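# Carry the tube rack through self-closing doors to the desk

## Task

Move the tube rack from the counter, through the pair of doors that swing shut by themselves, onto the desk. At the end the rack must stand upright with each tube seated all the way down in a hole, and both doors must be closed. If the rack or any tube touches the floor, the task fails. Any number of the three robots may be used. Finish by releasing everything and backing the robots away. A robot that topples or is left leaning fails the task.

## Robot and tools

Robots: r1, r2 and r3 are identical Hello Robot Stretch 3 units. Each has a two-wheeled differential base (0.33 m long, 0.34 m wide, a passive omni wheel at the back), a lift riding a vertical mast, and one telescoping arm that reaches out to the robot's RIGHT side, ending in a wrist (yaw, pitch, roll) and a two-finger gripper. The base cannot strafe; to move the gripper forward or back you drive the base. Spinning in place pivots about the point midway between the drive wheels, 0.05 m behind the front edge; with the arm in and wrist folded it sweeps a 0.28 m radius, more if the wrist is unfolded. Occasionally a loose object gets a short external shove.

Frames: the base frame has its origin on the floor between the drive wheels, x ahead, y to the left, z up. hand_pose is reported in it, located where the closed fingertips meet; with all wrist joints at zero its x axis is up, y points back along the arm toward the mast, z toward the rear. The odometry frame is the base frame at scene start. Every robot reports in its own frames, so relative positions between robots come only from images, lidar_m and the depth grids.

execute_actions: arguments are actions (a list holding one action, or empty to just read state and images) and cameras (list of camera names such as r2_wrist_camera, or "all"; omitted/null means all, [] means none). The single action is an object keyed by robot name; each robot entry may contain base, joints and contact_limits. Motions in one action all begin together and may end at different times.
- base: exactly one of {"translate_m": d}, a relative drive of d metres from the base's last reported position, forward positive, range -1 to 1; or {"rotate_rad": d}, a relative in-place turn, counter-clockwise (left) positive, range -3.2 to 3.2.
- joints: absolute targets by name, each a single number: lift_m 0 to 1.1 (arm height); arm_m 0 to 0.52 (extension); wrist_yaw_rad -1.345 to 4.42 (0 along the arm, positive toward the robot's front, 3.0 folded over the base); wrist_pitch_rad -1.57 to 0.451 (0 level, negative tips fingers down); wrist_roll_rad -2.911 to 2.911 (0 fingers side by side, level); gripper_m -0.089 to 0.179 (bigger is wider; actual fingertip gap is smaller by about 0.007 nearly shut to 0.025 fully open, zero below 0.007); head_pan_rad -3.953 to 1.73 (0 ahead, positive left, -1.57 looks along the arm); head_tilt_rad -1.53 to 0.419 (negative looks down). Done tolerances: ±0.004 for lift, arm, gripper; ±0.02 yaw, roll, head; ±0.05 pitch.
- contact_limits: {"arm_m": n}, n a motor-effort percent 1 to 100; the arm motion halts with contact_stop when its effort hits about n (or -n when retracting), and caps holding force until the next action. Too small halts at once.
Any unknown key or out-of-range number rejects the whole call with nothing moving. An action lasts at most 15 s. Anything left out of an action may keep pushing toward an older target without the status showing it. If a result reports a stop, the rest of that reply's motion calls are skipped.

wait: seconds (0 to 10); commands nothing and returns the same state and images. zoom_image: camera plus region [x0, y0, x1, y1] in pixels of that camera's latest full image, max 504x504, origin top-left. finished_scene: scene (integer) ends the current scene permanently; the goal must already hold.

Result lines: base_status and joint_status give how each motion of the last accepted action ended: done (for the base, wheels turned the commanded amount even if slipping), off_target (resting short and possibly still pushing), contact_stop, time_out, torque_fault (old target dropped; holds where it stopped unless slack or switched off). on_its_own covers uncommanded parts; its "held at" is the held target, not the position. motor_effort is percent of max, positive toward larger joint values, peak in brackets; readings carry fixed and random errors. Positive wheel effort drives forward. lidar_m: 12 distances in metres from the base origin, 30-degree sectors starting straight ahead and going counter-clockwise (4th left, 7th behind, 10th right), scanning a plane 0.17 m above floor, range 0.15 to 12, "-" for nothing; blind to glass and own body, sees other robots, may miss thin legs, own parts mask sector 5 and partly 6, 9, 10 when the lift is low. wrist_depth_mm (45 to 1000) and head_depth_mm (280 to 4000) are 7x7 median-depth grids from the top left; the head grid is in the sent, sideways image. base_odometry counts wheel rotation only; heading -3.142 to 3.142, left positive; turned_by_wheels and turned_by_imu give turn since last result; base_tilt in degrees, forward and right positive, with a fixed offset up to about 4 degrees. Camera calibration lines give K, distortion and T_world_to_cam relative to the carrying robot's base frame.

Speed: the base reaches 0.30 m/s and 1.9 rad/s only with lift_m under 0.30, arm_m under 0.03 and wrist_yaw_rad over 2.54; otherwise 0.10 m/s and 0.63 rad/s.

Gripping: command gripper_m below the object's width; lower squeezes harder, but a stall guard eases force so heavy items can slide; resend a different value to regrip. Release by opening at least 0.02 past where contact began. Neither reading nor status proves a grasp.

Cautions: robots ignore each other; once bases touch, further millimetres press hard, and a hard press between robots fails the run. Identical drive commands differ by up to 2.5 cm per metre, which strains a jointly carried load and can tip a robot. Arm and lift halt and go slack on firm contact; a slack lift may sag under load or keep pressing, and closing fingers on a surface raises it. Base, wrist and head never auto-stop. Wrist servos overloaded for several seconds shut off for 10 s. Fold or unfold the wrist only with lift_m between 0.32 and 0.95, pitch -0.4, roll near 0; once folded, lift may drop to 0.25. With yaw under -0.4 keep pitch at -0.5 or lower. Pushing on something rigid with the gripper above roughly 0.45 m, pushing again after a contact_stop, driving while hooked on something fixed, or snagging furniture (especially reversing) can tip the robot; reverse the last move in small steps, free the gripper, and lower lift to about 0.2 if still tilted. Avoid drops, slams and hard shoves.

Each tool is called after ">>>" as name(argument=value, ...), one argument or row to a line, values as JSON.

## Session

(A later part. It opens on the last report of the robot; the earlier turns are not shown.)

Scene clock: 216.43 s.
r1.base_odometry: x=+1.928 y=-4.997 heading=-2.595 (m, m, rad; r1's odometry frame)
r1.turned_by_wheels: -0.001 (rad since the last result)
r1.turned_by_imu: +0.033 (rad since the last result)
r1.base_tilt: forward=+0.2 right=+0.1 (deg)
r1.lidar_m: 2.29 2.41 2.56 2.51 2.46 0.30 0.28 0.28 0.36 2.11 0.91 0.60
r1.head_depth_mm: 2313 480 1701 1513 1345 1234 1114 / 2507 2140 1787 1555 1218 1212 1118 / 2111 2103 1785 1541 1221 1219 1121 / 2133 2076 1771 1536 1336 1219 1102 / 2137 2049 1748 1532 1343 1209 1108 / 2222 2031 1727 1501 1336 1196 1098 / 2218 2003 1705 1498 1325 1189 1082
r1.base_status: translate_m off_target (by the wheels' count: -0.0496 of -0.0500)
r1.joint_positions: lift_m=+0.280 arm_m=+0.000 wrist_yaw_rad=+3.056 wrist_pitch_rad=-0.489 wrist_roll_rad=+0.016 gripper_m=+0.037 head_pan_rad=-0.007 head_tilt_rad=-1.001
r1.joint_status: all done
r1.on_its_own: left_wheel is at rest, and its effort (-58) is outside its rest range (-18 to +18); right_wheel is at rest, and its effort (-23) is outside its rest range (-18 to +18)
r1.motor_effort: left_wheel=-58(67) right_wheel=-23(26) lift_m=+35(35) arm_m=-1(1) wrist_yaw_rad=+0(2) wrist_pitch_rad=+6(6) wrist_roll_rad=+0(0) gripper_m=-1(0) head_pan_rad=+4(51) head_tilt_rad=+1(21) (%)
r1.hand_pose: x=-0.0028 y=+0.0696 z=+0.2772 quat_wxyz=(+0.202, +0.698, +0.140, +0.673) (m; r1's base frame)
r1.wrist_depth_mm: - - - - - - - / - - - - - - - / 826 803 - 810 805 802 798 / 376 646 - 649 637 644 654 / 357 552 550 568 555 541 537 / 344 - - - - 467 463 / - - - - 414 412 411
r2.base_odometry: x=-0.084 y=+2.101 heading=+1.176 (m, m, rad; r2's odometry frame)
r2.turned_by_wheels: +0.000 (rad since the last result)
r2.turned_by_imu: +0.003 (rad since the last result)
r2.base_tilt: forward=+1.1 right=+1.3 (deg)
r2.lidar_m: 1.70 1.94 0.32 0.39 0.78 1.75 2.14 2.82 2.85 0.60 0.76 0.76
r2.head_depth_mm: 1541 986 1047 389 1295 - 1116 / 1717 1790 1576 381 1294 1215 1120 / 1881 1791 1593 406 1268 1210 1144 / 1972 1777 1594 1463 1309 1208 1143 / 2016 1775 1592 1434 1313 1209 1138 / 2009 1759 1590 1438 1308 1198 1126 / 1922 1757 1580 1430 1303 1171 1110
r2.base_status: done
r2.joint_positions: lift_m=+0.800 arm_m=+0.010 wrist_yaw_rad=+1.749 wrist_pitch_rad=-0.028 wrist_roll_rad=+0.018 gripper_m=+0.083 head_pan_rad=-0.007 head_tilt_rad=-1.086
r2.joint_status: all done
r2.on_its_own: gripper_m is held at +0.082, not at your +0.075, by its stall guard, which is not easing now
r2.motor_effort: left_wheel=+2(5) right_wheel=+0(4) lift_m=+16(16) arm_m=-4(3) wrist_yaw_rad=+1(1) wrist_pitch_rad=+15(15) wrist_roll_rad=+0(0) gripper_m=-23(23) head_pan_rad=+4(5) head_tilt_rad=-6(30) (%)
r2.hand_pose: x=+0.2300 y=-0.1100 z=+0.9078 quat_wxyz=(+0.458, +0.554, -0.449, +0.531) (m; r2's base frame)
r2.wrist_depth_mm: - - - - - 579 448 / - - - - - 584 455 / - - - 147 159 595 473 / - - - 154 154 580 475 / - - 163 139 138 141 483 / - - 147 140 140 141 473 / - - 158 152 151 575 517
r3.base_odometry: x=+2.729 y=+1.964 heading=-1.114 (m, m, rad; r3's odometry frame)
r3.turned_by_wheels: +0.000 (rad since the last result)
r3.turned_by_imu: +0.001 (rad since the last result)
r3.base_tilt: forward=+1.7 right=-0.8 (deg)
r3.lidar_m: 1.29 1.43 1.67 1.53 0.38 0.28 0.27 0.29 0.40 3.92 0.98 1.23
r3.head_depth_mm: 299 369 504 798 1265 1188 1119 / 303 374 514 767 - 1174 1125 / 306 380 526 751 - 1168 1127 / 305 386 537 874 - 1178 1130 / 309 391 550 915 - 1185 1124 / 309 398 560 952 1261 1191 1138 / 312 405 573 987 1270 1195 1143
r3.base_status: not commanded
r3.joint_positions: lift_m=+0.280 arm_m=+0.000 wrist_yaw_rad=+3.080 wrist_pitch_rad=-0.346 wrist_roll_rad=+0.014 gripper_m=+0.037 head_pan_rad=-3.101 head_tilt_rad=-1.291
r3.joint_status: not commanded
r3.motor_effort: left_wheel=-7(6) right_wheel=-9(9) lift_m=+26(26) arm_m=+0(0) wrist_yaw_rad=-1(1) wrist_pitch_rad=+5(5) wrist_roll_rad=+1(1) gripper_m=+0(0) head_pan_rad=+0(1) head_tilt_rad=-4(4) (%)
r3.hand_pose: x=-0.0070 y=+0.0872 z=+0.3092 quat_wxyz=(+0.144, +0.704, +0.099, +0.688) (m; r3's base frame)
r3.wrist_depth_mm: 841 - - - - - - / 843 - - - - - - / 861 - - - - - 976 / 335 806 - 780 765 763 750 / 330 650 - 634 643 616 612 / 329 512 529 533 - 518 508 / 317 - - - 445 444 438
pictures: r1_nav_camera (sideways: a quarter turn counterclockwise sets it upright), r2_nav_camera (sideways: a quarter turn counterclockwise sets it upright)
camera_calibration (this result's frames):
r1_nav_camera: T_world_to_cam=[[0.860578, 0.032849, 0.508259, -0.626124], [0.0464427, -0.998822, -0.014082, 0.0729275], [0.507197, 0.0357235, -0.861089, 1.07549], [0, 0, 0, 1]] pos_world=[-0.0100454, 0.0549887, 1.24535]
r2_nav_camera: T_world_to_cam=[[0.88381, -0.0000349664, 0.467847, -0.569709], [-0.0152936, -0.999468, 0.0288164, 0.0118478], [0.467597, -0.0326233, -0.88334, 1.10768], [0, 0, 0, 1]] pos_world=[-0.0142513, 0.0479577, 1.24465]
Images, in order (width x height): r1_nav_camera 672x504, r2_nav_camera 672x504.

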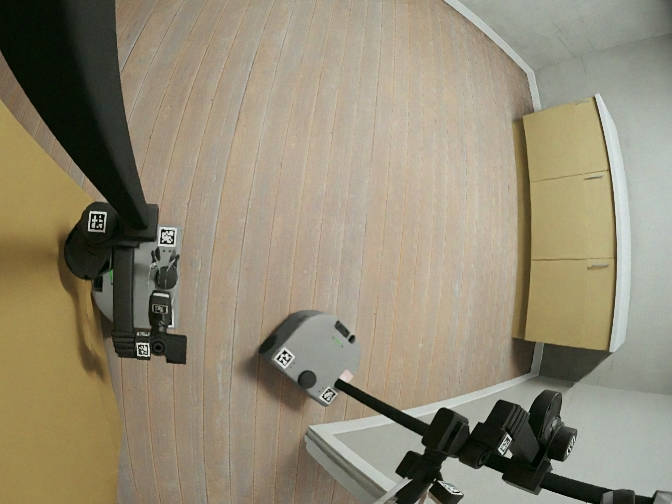

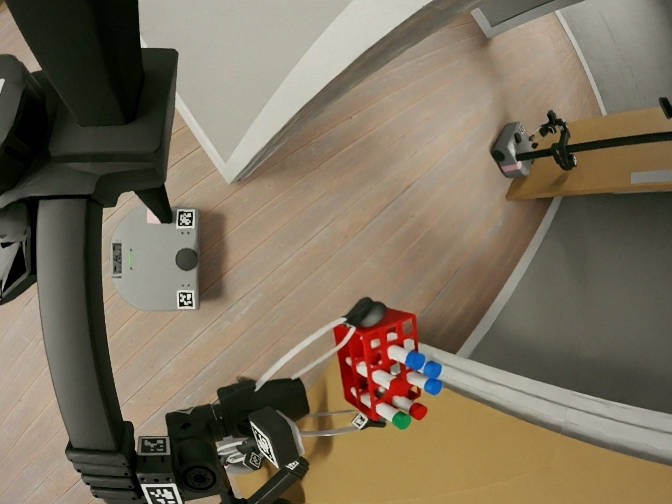

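>>> execute_actions(
  actions=[
    {"r1":{"base":{"translate_m":0.01}},"r2":{"base":{"translate_m":0.2}}},
  ],
  cameras=[],
)

>>> execute_actions(
  actions=[
    {"r2":{"base":{"rotate_rad":0.72},"joints":{"head_tilt_rad":-0.9}}},
  ],
  cameras=["r2_nav_camera"],
)

>>> execute_actions(
  actions=[
    {"r2":{"base":{"translate_m":1}}},
  ],
  cameras=["r2_nav_camera"],
)

Scene clock: 225.57 s.
r1.base_odometry: x=+1.920 y=-5.002 heading=-2.595 (m, m, rad; r1's odometry frame)
r1.turned_by_wheels: +0.000 (rad since the last result)
r1.turned_by_imu: +0.002 (rad since the last result)
r1.base_tilt: forward=+0.2 right=+0.2 (deg)
r1.lidar_m: 2.28 2.40 2.56 2.51 2.48 0.29 0.28 0.28 0.37 2.12 0.60 0.99
r1.head_depth_mm: 2405 2063 1810 1580 1211 1105 1120 / 2466 2140 1800 1559 1232 1166 1118 / 2126 2093 1767 1550 1378 1227 1123 / 2150 2079 1766 1535 1359 1214 1107 / 2160 2063 1764 1523 1344 1202 1105 / 2171 2043 1734 1514 1333 1200 1106 / 2232 2015 1725 1498 1324 1187 1081
r1.base_status: done
r1.joint_positions: lift_m=+0.280 arm_m=+0.000 wrist_yaw_rad=+3.056 wrist_pitch_rad=-0.489 wrist_roll_rad=+0.016 gripper_m=+0.037 head_pan_rad=-0.007 head_tilt_rad=-0.999
r1.joint_status: not commanded
r1.motor_effort: left_wheel=-8(42) right_wheel=-4(16) lift_m=+35(34) arm_m=+0(1) wrist_yaw_rad=+0(0) wrist_pitch_rad=+7(6) wrist_roll_rad=-1(0) gripper_m=-1(1) head_pan_rad=+4(4) head_tilt_rad=+0(1) (%)
r1.hand_pose: x=-0.0028 y=+0.0696 z=+0.2772 quat_wxyz=(+0.202, +0.698, +0.140, +0.673) (m; r1's base frame)
r1.wrist_depth_mm: - - - - - - - / - - - - - - - / 800 809 - 815 797 811 796 / 368 649 - 657 652 648 638 / 353 555 548 567 562 548 545 / 340 - - - - 466 470 / - - - - 407 408 407
r2.base_odometry: x=-0.007 y=+2.286 heading=+1.176 (m, m, rad; r2's odometry frame)
r2.turned_by_wheels: +0.000 (rad since the last result)
r2.turned_by_imu: +0.001 (rad since the last result)
r2.base_tilt: forward=+1.1 right=+1.3 (deg)
r2.lidar_m: 1.55 1.75 1.43 0.28 0.39 1.88 2.29 2.97 3.00 0.60 0.61 0.61
r2.head_depth_mm: 1419 1615 924 390 1271 - 1114 / 1557 1730 1591 377 1282 1214 1126 / 1721 1790 1601 407 1259 1208 1148 / 1906 1777 1598 1455 1316 1209 1142 / 1987 1773 1586 1437 1308 1205 1135 / 2003 1778 1581 1426 1304 1204 1126 / 1819 1775 1573 1427 1302 1200 1112
r2.base_status: done
r2.joint_positions: lift_m=+0.800 arm_m=+0.010 wrist_yaw_rad=+1.749 wrist_pitch_rad=-0.028 wrist_roll_rad=+0.018 gripper_m=+0.083 head_pan_rad=-0.007 head_tilt_rad=-1.087
r2.joint_status: not commanded
r2.on_its_own: gripper_m is held at +0.082, not at your +0.075, by its stall guard, which is not easing now
r2.motor_effort: left_wheel=+1(5) right_wheel=+0(3) lift_m=+16(16) arm_m=-3(3) wrist_yaw_rad=+1(0) wrist_pitch_rad=+15(15) wrist_roll_rad=+0(0) gripper_m=-23(23) head_pan_rad=+5(4) head_tilt_rad=-6(5) (%)
r2.hand_pose: x=+0.2300 y=-0.1100 z=+0.9078 quat_wxyz=(+0.458, +0.554, -0.449, +0.531) (m; r2's base frame)
r2.wrist_depth_mm: - - - - - - 374 / - - - - - - 378 / - - - 148 159 469 383 / - - - 154 154 477 360 / - - 162 138 139 142 367 / - - 146 141 140 141 359 / - - 158 151 151 484 390
r3.base_odometry: x=+2.729 y=+1.964 heading=-1.114 (m, m, rad; r3's odometry frame)
r3.turned_by_wheels: +0.000 (rad since the last result)
r3.turned_by_imu: +0.001 (rad since the last result)
r3.base_tilt: forward=+1.7 right=-0.8 (deg)
r3.lidar_m: 1.28 1.43 1.67 1.53 0.38 0.28 0.28 0.29 0.40 3.91 0.98 1.23
r3.head_depth_mm: 299 368 506 800 1258 1178 1120 / 303 374 514 765 - 1166 1119 / 306 380 525 751 - 1170 1128 / 305 386 537 876 - 1179 1129 / 309 391 549 917 - 1176 1140 / 308 398 561 948 1266 1190 1141 / 312 404 573 983 1260 1196 1143
r3.base_status: not commanded
r3.joint_positions: lift_m=+0.280 arm_m=+0.000 wrist_yaw_rad=+3.080 wrist_pitch_rad=-0.346 wrist_roll_rad=+0.014 gripper_m=+0.037 head_pan_rad=-3.101 head_tilt_rad=-1.291
r3.joint_status: not commanded
r3.motor_effort: left_wheel=-7(6) right_wheel=-8(8) lift_m=+26(26) arm_m=-1(1) wrist_yaw_rad=+0(1) wrist_pitch_rad=+5(6) wrist_roll_rad=+1(1) gripper_m=+0(0) head_pan_rad=+1(1) head_tilt_rad=-3(4) (%)
r3.hand_pose: x=-0.0070 y=+0.0872 z=+0.3092 quat_wxyz=(+0.144, +0.704, +0.099, +0.688) (m; r3's base frame)
r3.wrist_depth_mm: 840 - - - - - - / 854 - - - - - - / 846 - - - - - - / 333 802 - 795 758 758 747 / 328 639 - 627 647 608 606 / 326 516 535 530 - 517 506 / 316 - - - 445 442 439
pictures: none
No camera images: the call's "cameras" was empty. Leave "cameras" out to get every camera's image.

Scene clock: 227.67 s.
r1.base_odometry: x=+1.920 y=-5.002 heading=-2.595 (m, m, rad; r1's odometry frame)
r1.turned_by_wheels: +0.000 (rad since the last result)
r1.turned_by_imu: +0.001 (rad since the last result)
r1.base_tilt: forward=+0.2 right=+0.2 (deg)
r1.lidar_m: 2.27 2.40 2.56 2.51 2.47 0.29 0.28 0.28 0.36 2.11 0.60 0.66
r1.head_depth_mm: 2404 2068 1809 1575 1177 1079 1127 / 2474 2122 1803 1561 1206 1094 1118 / 2101 2121 1783 1555 1367 1203 1119 / 2129 2085 1769 1534 1355 1213 1113 / 2148 2063 1740 1524 1350 1201 1104 / 2149 2031 1728 1516 1333 1202 1099 / 2233 2016 1716 1489 1321 1192 1078
r1.base_status: not commanded
r1.joint_positions: lift_m=+0.280 arm_m=+0.000 wrist_yaw_rad=+3.056 wrist_pitch_rad=-0.489 wrist_roll_rad=+0.016 gripper_m=+0.037 head_pan_rad=-0.007 head_tilt_rad=-0.999
r1.joint_status: not commanded
r1.motor_effort: left_wheel=-8(8) right_wheel=-4(3) lift_m=+35(35) arm_m=+0(1) wrist_yaw_rad=-1(0) wrist_pitch_rad=+6(6) wrist_roll_rad=+0(1) gripper_m=-1(0) head_pan_rad=+4(4) head_tilt_rad=+0(0) (%)
r1.hand_pose: x=-0.0028 y=+0.0696 z=+0.2772 quat_wxyz=(+0.202, +0.698, +0.140, +0.673) (m; r1's base frame)
r1.wrist_depth_mm: - - - - - - - / - - - - - - - / 829 804 - 817 805 799 785 / 371 654 - 665 657 657 654 / 352 549 544 555 564 548 551 / 336 - - - - 467 466 / - - - - 415 417 413
r2.base_odometry: x=-0.007 y=+2.286 heading=+1.896 (m, m, rad; r2's odometry frame)
r2.turned_by_wheels: +0.720 (rad since the last result)
r2.turned_by_imu: +0.728 (rad since the last result)
r2.base_tilt: forward=+1.1 right=+1.3 (deg)
r2.lidar_m: 2.50 0.30 0.28 0.75 1.95 3.03 2.98 0.60 0.65 0.60 0.65 1.75
r2.head_depth_mm: 2035 1927 1923 1633 395 1215 1163 / 2905 2117 1910 1640 379 434 1146 / 2874 2293 1901 1646 410 427 1148 / 2881 2286 1907 1633 1427 1258 1145 / 2440 2294 1906 1637 1432 1271 1143 / 2332 2262 1889 1634 1419 1268 1139 / 2360 2267 1896 1620 1428 1260 806
r2.base_status: done
r2.joint_positions: lift_m=+0.800 arm_m=+0.010 wrist_yaw_rad=+1.749 wrist_pitch_rad=-0.028 wrist_roll_rad=+0.018 gripper_m=+0.083 head_pan_rad=-0.007 head_tilt_rad=-0.902
r2.joint_status: all done
r2.on_its_own: gripper_m is held at +0.082, not at your +0.075, by its stall guard, which is not easing now
r2.motor_effort: left_wheel=-1(4) right_wheel=+2(5) lift_m=+16(16) arm_m=-3(3) wrist_yaw_rad=+1(0) wrist_pitch_rad=+15(15) wrist_roll_rad=+0(0) gripper_m=-23(23) head_pan_rad=+4(5) head_tilt_rad=+1(18) (%)
r2.hand_pose: x=+0.2300 y=-0.1100 z=+0.9078 quat_wxyz=(+0.458, +0.554, -0.449, +0.531) (m; r2's base frame)
r2.wrist_depth_mm: 870 - - - - - - / 874 - - - - - - / 882 - - 151 158 - - / 890 - - 155 155 - - / 892 - 162 138 139 142 - / 896 - 146 141 140 142 - / 332 - 159 151 151 - -
r3.base_odometry: x=+2.729 y=+1.964 heading=-1.114 (m, m, rad; r3's odometry frame)
r3.turned_by_wheels: +0.000 (rad since the last result)
r3.turned_by_imu: +0.000 (rad since the last result)
r3.base_tilt: forward=+1.7 right=-0.8 (deg)
r3.lidar_m: 1.29 1.44 1.67 1.53 0.38 0.28 0.28 0.29 0.40 3.91 0.98 1.23
r3.head_depth_mm: 300 369 504 799 1263 1174 1123 / 303 375 515 765 - 1184 1123 / 306 380 526 756 - 1166 1122 / 305 386 537 878 - 1181 1130 / 309 392 547 912 - 1174 1132 / 309 398 559 950 1262 1183 1129 / 311 404 575 979 1265 1202 1149
r3.base_status: not commanded
r3.joint_positions: lift_m=+0.280 arm_m=+0.000 wrist_yaw_rad=+3.080 wrist_pitch_rad=-0.346 wrist_roll_rad=+0.014 gripper_m=+0.037 head_pan_rad=-3.101 head_tilt_rad=-1.291
r3.joint_status: not commanded
r3.motor_effort: left_wheel=-7(6) right_wheel=-9(8) lift_m=+26(26) arm_m=-1(0) wrist_yaw_rad=+0(1) wrist_pitch_rad=+6(5) wrist_roll_rad=+0(1) gripper_m=+0(0) head_pan_rad=+2(2) head_tilt_rad=-4(4) (%)
r3.hand_pose: x=-0.0070 y=+0.0872 z=+0.3092 quat_wxyz=(+0.144, +0.704, +0.099, +0.688) (m; r3's base frame)
r3.wrist_depth_mm: 840 - - - - - - / 845 - - - - - - / 859 - - - - - 989 / 334 803 - 780 767 762 752 / 330 641 - 626 645 614 608 / 327 517 529 525 - 512 510 / 318 - - - 446 441 440
pictures: r2_nav_camera (sideways: a quarter turn counterclockwise sets it upright)
camera_calibration (this result's frames):
r2_nav_camera: T_world_to_cam=[[0.78322, 0.000672504, 0.621744, -0.769584], [-0.0204061, -0.999433, 0.026787, 0.0145144], [0.621409, -0.0336675, -0.782762, 0.976], [0, 0, 0, 1]] pos_world=[-0.00344595, 0.0478832, 1.24207]
Images, in order (width x height): r2_nav_camera 672x504.

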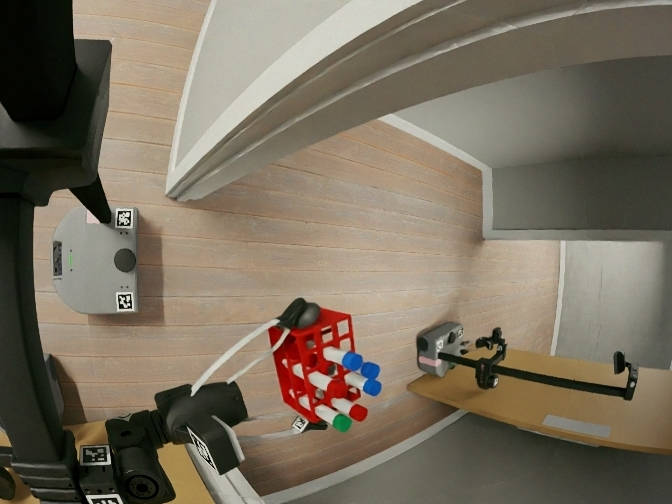

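Scene clock: 239.17 s.
r1.base_odometry: x=+1.920 y=-5.002 heading=-2.595 (m, m, rad; r1's odometry frame)
r1.turned_by_wheels: +0.000 (rad since the last result)
r1.turned_by_imu: +0.003 (rad since the last result)
r1.base_tilt: forward=+0.2 right=+0.2 (deg)
r1.lidar_m: 2.28 2.40 2.56 2.51 2.48 0.29 0.28 0.28 0.37 1.53 0.91 0.99
r1.head_depth_mm: 2429 2055 1812 1575 1382 1237 1120 / 2506 2121 1798 1555 1376 1236 1116 / 2120 2100 1773 1546 1361 1225 1121 / 2143 2067 1762 1538 1362 1212 1108 / 2171 2058 1754 1520 1346 1207 1097 / 2164 2032 1714 1511 1344 1199 1096 / 2219 1995 1733 1494 1321 1193 1080
r1.base_status: not commanded
r1.joint_positions: lift_m=+0.280 arm_m=+0.000 wrist_yaw_rad=+3.056 wrist_pitch_rad=-0.489 wrist_roll_rad=+0.016 gripper_m=+0.037 head_pan_rad=-0.007 head_tilt_rad=-0.999
r1.joint_status: not commanded
r1.motor_effort: left_wheel=-9(8) right_wheel=-4(3) lift_m=+34(35) arm_m=-1(1) wrist_yaw_rad=-1(1) wrist_pitch_rad=+6(7) wrist_roll_rad=+0(1) gripper_m=+0(1) head_pan_rad=+3(4) head_tilt_rad=+0(0) (%)
r1.hand_pose: x=-0.0028 y=+0.0696 z=+0.2772 quat_wxyz=(+0.202, +0.698, +0.140, +0.673) (m; r1's base frame)
r1.wrist_depth_mm: - - - - - - - / - - - - - - - / 796 802 - 797 815 796 821 / 373 649 - 647 646 640 639 / 353 552 558 564 558 545 544 / 340 - - - - 467 468 / - - - - 412 410 413
r2.base_odometry: x=-0.327 y=+3.234 heading=+1.896 (m, m, rad; r2's odometry frame)
r2.turned_by_wheels: +0.000 (rad since the last result)
r2.turned_by_imu: +0.004 (rad since the last result)
r2.base_tilt: forward=+1.1 right=+1.3 (deg)
r2.lidar_m: 1.50 1.07 0.81 0.80 0.84 0.74 1.52 1.00 1.09 1.30 0.90 0.88
r2.head_depth_mm: 2912 2322 1911 1610 393 1216 1169 / 2878 2311 1912 1643 379 435 1143 / 2872 2284 1910 1639 409 427 1146 / 2868 2285 1908 1635 1432 1261 1141 / 2778 2140 1856 1631 1430 1271 1144 / 1387 1613 1825 1629 1427 1264 1141 / 1395 1612 1812 1624 1422 1258 1139
r2.base_status: done
r2.joint_positions: lift_m=+0.800 arm_m=+0.010 wrist_yaw_rad=+1.749 wrist_pitch_rad=-0.028 wrist_roll_rad=+0.018 gripper_m=+0.083 head_pan_rad=-0.007 head_tilt_rad=-0.902
r2.joint_status: not commanded
r2.on_its_own: gripper_m is held at +0.082, not at your +0.075, by its stall guard, which is not easing now
r2.motor_effort: left_wheel=-1(2) right_wheel=+2(6) lift_m=+16(16) arm_m=-4(3) wrist_yaw_rad=+0(1) wrist_pitch_rad=+15(15) wrist_roll_rad=+0(0) gripper_m=-23(23) head_pan_rad=+4(5) head_tilt_rad=+1(2) (%)
r2.hand_pose: x=+0.2300 y=-0.1100 z=+0.9078 quat_wxyz=(+0.458, +0.554, -0.449, +0.531) (m; r2's base frame)
r2.wrist_depth_mm: 832 - - - - - 949 / 831 - - - - - 945 / 840 - - 150 158 - 963 / 840 - - 154 155 - 934 / 847 - 162 137 138 142 941 / 851 - 146 141 140 142 886 / 822 - 158 151 151 836 925
r3.base_odometry: x=+2.729 y=+1.964 heading=-1.114 (m, m, rad; r3's odometry frame)
r3.turned_by_wheels: +0.000 (rad since the last result)
r3.turned_by_imu: +0.002 (rad since the last result)
r3.base_tilt: forward=+1.7 right=-0.7 (deg)
r3.lidar_m: 1.29 1.06 0.91 1.54 0.38 0.28 0.28 0.29 0.40 3.93 0.98 1.23
r3.head_depth_mm: 299 369 503 797 1261 1179 1117 / 303 375 515 766 - 1177 1119 / 306 379 525 753 - 1165 1128 / 306 386 537 872 - 1173 1124 / 309 391 547 913 - 1175 1129 / 308 398 561 950 1265 1191 1135 / 312 404 574 987 1268 1196 1135
r3.base_status: not commanded
r3.joint_positions: lift_m=+0.280 arm_m=+0.000 wrist_yaw_rad=+3.080 wrist_pitch_rad=-0.346 wrist_roll_rad=+0.014 gripper_m=+0.037 head_pan_rad=-3.101 head_tilt_rad=-1.291
r3.joint_status: not commanded
r3.motor_effort: left_wheel=-6(6) right_wheel=-8(9) lift_m=+26(26) arm_m=+0(1) wrist_yaw_rad=-1(0) wrist_pitch_rad=+5(5) wrist_roll_rad=+0(1) gripper_m=+0(0) head_pan_rad=+2(1) head_tilt_rad=-4(4) (%)
r3.hand_pose: x=-0.0070 y=+0.0872 z=+0.3092 quat_wxyz=(+0.144, +0.704, +0.099, +0.688) (m; r3's base frame)
r3.wrist_depth_mm: 837 - - - - - - / 859 - - - - - 804 / 852 - - - - 831 801 / 333 812 - 779 780 769 753 / 330 640 - 630 642 611 603 / 326 523 530 525 - 524 512 / 316 - - - 448 443 442
pictures: r2_nav_camera (sideways: a quarter turn counterclockwise sets it upright)
camera_calibration (this result's frames):
r2_nav_camera: T_world_to_cam=[[0.783119, 0.000673444, 0.621872, -0.76975], [-0.0204102, -0.999433, 0.0267847, 0.0145173], [0.621537, -0.0336682, -0.782661, 0.975867], [0, 0, 0, 1]] pos_world=[-0.0034362, 0.0478831, 1.24207]
Images, in order (width x height): r2_nav_camera 672x504.

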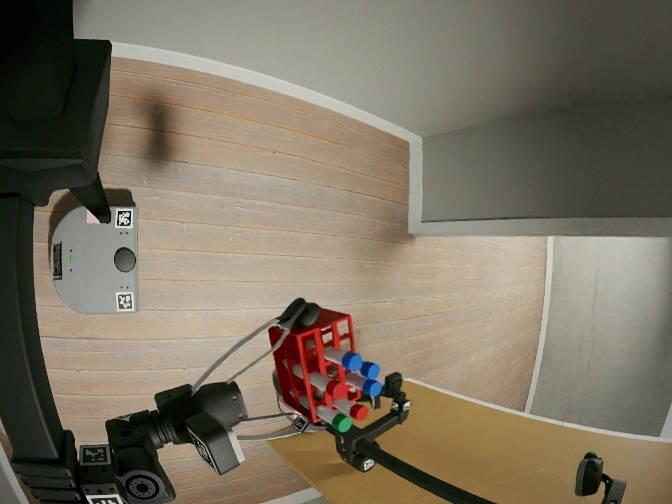

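>>> execute_actions(
  actions=[
    {"r2":{"base":{"rotate_rad":-0.11}},"r1":{"joints":{"lift_m":0.31}}},
  ],
  cameras=[],
)

>>> execute_actions(
  actions=[
    {"r2":{"base":{"translate_m":1}},"r1":{"base":{"translate_m":1}}},
  ],
  cameras=["r2_nav_camera"],
)

Scene clock: 246.27 s.
r1.base_odometry: x=+1.920 y=-5.002 heading=-2.595 (m, m, rad; r1's odometry frame)
r1.turned_by_wheels: +0.000 (rad since the last result)
r1.turned_by_imu: +0.002 (rad since the last result)
r1.base_tilt: forward=+0.1 right=+0.1 (deg)
r1.lidar_m: 2.28 2.40 2.56 2.50 2.48 0.29 0.28 0.28 0.36 1.53 0.91 0.99
r1.head_depth_mm: 2390 2095 1813 1560 1389 1236 1120 / 2489 2135 1810 1569 1388 1230 1115 / 2119 2106 1789 1544 1370 1225 1122 / 2115 2083 1766 1526 1360 1217 1106 / 2169 2062 1754 1534 1348 1210 1097 / 2151 2026 1740 1501 1337 1196 1101 / 2231 2009 1716 1489 1330 1194 1078
r1.base_status: not commanded
r1.joint_positions: lift_m=+0.310 arm_m=+0.000 wrist_yaw_rad=+3.056 wrist_pitch_rad=-0.489 wrist_roll_rad=+0.016 gripper_m=+0.037 head_pan_rad=-0.007 head_tilt_rad=-0.999
r1.joint_status: all done
r1.motor_effort: left_wheel=-8(8) right_wheel=-3(4) lift_m=+52(55) arm_m=+0(1) wrist_yaw_rad=-1(1) wrist_pitch_rad=+6(6) wrist_roll_rad=+0(1) gripper_m=-1(0) head_pan_rad=+4(4) head_tilt_rad=+0(0) (%)
r1.hand_pose: x=-0.0028 y=+0.0696 z=+0.3066 quat_wxyz=(+0.202, +0.698, +0.140, +0.673) (m; r1's base frame)
r1.wrist_depth_mm: - - - - - - - / - - - - - - - / 882 866 - 856 869 852 872 / 369 695 - 692 692 701 685 / 353 577 584 582 615 581 569 / 356 490 - - - 505 499 / 332 - - - 440 443 440
r2.base_odometry: x=-0.327 y=+3.234 heading=+1.786 (m, m, rad; r2's odometry frame)
r2.turned_by_wheels: -0.110 (rad since the last result)
r2.turned_by_imu: -0.111 (rad since the last result)
r2.base_tilt: forward=+1.1 right=+1.3 (deg)
r2.lidar_m: 1.51 1.20 0.84 0.80 0.81 0.76 0.74 1.03 0.99 1.30 1.00 0.88
r2.head_depth_mm: 2892 1918 1627 1354 395 1222 1167 / 2871 2289 1918 1615 379 435 1147 / 2867 2304 1923 1642 409 427 1143 / 2887 2306 1909 1639 1433 1261 1143 / 2847 2298 1890 1634 1435 1270 1142 / 2862 2164 1809 1634 1423 1265 1139 / 1355 1551 1781 1619 1428 1267 1141
r2.base_status: done
r2.joint_positions: lift_m=+0.800 arm_m=+0.010 wrist_yaw_rad=+1.749 wrist_pitch_rad=-0.028 wrist_roll_rad=+0.018 gripper_m=+0.083 head_pan_rad=-0.007 head_tilt_rad=-0.902
r2.joint_status: not commanded
r2.on_its_own: gripper_m is held at +0.082, not at your +0.075, by its stall guard, which is not easing now
r2.motor_effort: left_wheel=+2(5) right_wheel=+0(2) lift_m=+16(16) arm_m=-4(3) wrist_yaw_rad=+1(1) wrist_pitch_rad=+15(15) wrist_roll_rad=+0(0) gripper_m=-23(23) head_pan_rad=+3(4) head_tilt_rad=+1(1) (%)
r2.hand_pose: x=+0.2300 y=-0.1100 z=+0.9078 quat_wxyz=(+0.458, +0.554, -0.449, +0.531) (m; r2's base frame)
r2.wrist_depth_mm: 908 - - - - - 827 / 925 - - - - - 836 / 913 - - 150 158 - 827 / 936 - - 155 155 - 815 / 931 - 163 138 138 142 711 / 927 - 146 141 139 141 665 / 873 - 158 151 151 839 619
r3.base_odometry: x=+2.729 y=+1.964 heading=-1.114 (m, m, rad; r3's odometry frame)
r3.turned_by_wheels: +0.000 (rad since the last result)
r3.turned_by_imu: +0.001 (rad since the last result)
r3.base_tilt: forward=+1.7 right=-0.8 (deg)
r3.lidar_m: 1.29 1.05 0.91 1.54 0.38 0.28 0.28 0.29 0.40 3.90 0.98 1.23
r3.head_depth_mm: 299 368 503 796 1266 1188 1118 / 303 375 517 765 - 1180 1129 / 306 380 527 754 - 1166 1124 / 306 386 538 876 - 1176 1139 / 310 393 550 915 - 1178 1136 / 309 397 561 948 1267 1188 1134 / 312 403 573 988 1266 1198 1138
r3.base_status: not commanded
r3.joint_positions: lift_m=+0.280 arm_m=+0.000 wrist_yaw_rad=+3.080 wrist_pitch_rad=-0.346 wrist_roll_rad=+0.014 gripper_m=+0.037 head_pan_rad=-3.101 head_tilt_rad=-1.291
r3.joint_status: not commanded
r3.motor_effort: left_wheel=-7(6) right_wheel=-9(9) lift_m=+26(26) arm_m=-1(0) wrist_yaw_rad=+0(0) wrist_pitch_rad=+5(5) wrist_roll_rad=+1(1) gripper_m=+0(0) head_pan_rad=+0(1) head_tilt_rad=-4(4) (%)
r3.hand_pose: x=-0.0070 y=+0.0872 z=+0.3092 quat_wxyz=(+0.144, +0.704, +0.099, +0.688) (m; r3's base frame)
r3.wrist_depth_mm: 826 - - - - - - / 850 - - - - - 817 / 848 - - - - 880 788 / 332 807 - 784 781 759 749 / 331 647 - 635 642 615 609 / 330 512 527 525 - 519 512 / 315 - - - 446 443 441
pictures: none
No camera images: the call's "cameras" was empty. Leave "cameras" out to get every camera's image.

Scene clock: 257.83 s.
r1.base_odometry: x=+1.065 y=-5.522 heading=-2.595 (m, m, rad; r1's odometry frame)
r1.turned_by_wheels: +0.000 (rad since the last result)
r1.turned_by_imu: +0.002 (rad since the last result)
r1.base_tilt: forward=+0.2 right=+0.1 (deg)
r1.lidar_m: 1.28 1.35 1.93 2.43 2.59 2.93 2.19 0.88 0.73 0.72 0.76 1.11
r1.head_depth_mm: 1177 1984 1812 1568 1393 1238 1122 / 1153 1374 1720 1557 1388 1235 1119 / 1166 1394 1723 1546 1366 1227 1124 / 1180 1405 1703 1533 1360 1216 1104 / 1189 1423 1707 1522 1342 1214 1096 / 1202 1421 1702 1513 1329 1197 1094 / 1212 1441 1690 1493 1335 1192 1081
r1.base_status: done
r1.joint_positions: lift_m=+0.310 arm_m=+0.000 wrist_yaw_rad=+3.056 wrist_pitch_rad=-0.489 wrist_roll_rad=+0.016 gripper_m=+0.037 head_pan_rad=-0.007 head_tilt_rad=-0.999
r1.joint_status: not commanded
r1.motor_effort: left_wheel=+0(4) right_wheel=+1(4) lift_m=+52(52) arm_m=+0(0) wrist_yaw_rad=+0(2) wrist_pitch_rad=+6(6) wrist_roll_rad=+0(1) gripper_m=+0(0) head_pan_rad=+4(4) head_tilt_rad=+0(1) (%)
r1.hand_pose: x=-0.0028 y=+0.0696 z=+0.3066 quat_wxyz=(+0.202, +0.698, +0.140, +0.673) (m; r1's base frame)
r1.wrist_depth_mm: - - - - - - - / - - - - - - - / 868 873 - 877 847 854 853 / 710 684 - 700 696 693 684 / 598 597 588 590 611 584 589 / 510 527 - - - 505 497 / 464 - - - 441 446 440
r2.base_odometry: x=-0.540 y=+4.210 heading=+1.786 (m, m, rad; r2's odometry frame)
r2.turned_by_wheels: +0.000 (rad since the last result)
r2.turned_by_imu: +0.005 (rad since the last result)
r2.base_tilt: forward=+1.1 right=+1.3 (deg)
r2.lidar_m: 3.74 0.55 0.67 0.85 0.87 1.15 1.74 1.84 0.44 0.68 0.68 0.88
r2.head_depth_mm: 2882 2306 1914 1649 394 1218 1167 / 2906 2310 1918 1634 379 435 1144 / 2896 2306 1914 1639 410 427 1150 / 2851 2298 1919 1631 1431 1257 1143 / 2852 2276 1908 1635 1423 1269 1143 / 2853 2287 1891 1628 1430 1269 1138 / 2829 2274 1901 1631 1110 1208 1141
r2.base_status: done
r2.joint_positions: lift_m=+0.800 arm_m=+0.010 wrist_yaw_rad=+1.749 wrist_pitch_rad=-0.028 wrist_roll_rad=+0.018 gripper_m=+0.083 head_pan_rad=-0.007 head_tilt_rad=-0.902
r2.joint_status: not commanded
r2.on_its_own: gripper_m is held at +0.082, not at your +0.075, by its stall guard, which is not easing now
r2.motor_effort: left_wheel=+2(6) right_wheel=+0(3) lift_m=+16(16) arm_m=-4(4) wrist_yaw_rad=+0(0) wrist_pitch_rad=+15(15) wrist_roll_rad=+0(0) gripper_m=-23(23) head_pan_rad=+4(5) head_tilt_rad=+2(1) (%)
r2.hand_pose: x=+0.2300 y=-0.1100 z=+0.9078 quat_wxyz=(+0.458, +0.554, -0.449, +0.531) (m; r2's base frame)
r2.wrist_depth_mm: 444 530 - - - - - / 464 518 - - - - - / 486 524 - 150 158 - - / 509 528 - 155 153 - - / 534 504 163 137 139 142 - / 557 551 146 141 140 142 - / 588 564 158 151 151 - -
r3.base_odometry: x=+2.729 y=+1.964 heading=-1.114 (m, m, rad; r3's odometry frame)
r3.turned_by_wheels: +0.000 (rad since the last result)
r3.turned_by_imu: +0.002 (rad since the last result)
r3.base_tilt: forward=+1.7 right=-0.7 (deg)
r3.lidar_m: 1.29 1.44 1.65 1.53 0.38 0.28 0.27 0.29 0.40 3.90 0.99 0.45
r3.head_depth_mm: 299 369 505 799 1263 1168 1123 / 303 374 517 767 - 1169 1122 / 305 381 525 750 - 1164 1125 / 305 385 537 876 - 1181 1128 / 310 391 549 913 - 1184 1049 / 309 398 559 949 1271 1192 993 / 312 405 572 982 1260 1197 1140
r3.base_status: not commanded
r3.joint_positions: lift_m=+0.280 arm_m=+0.000 wrist_yaw_rad=+3.080 wrist_pitch_rad=-0.346 wrist_roll_rad=+0.014 gripper_m=+0.037 head_pan_rad=-3.101 head_tilt_rad=-1.291
r3.joint_status: not commanded
r3.motor_effort: left_wheel=-6(7) right_wheel=-9(9) lift_m=+26(25) arm_m=+0(0) wrist_yaw_rad=+0(0) wrist_pitch_rad=+6(5) wrist_roll_rad=+0(1) gripper_m=+0(0) head_pan_rad=+2(0) head_tilt_rad=-3(3) (%)
r3.hand_pose: x=-0.0070 y=+0.0872 z=+0.3092 quat_wxyz=(+0.144, +0.704, +0.099, +0.688) (m; r3's base frame)
r3.wrist_depth_mm: 840 - - - - - - / 838 - - - - - - / 850 - - - - - - / 330 806 - 787 769 769 747 / 329 631 - 632 650 616 601 / 326 518 534 523 - 518 513 / 316 - - - 448 444 441
pictures: r2_nav_camera (sideways: a quarter turn counterclockwise sets it upright)
camera_calibration (this result's frames):
r2_nav_camera: T_world_to_cam=[[0.783092, 0.000673217, 0.621906, -0.769794], [-0.0204119, -0.999433, 0.0267842, 0.0145181], [0.621571, -0.0336687, -0.782634, 0.975832], [0, 0, 0, 1]] pos_world=[-0.00343357, 0.0478831, 1.24207]
Images, in order (width x height): r2_nav_camera 672x504.

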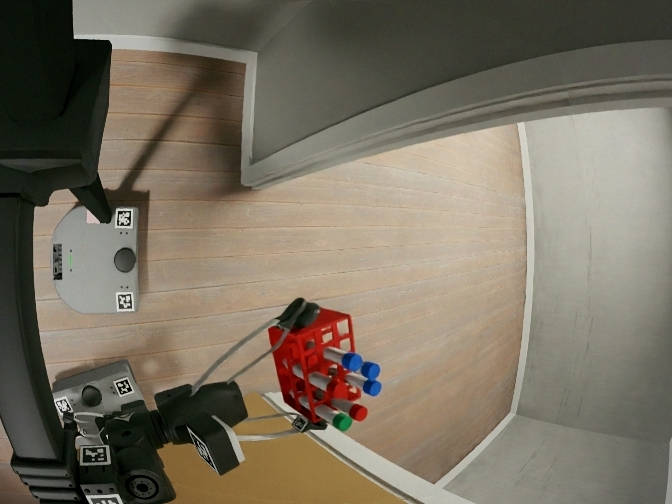

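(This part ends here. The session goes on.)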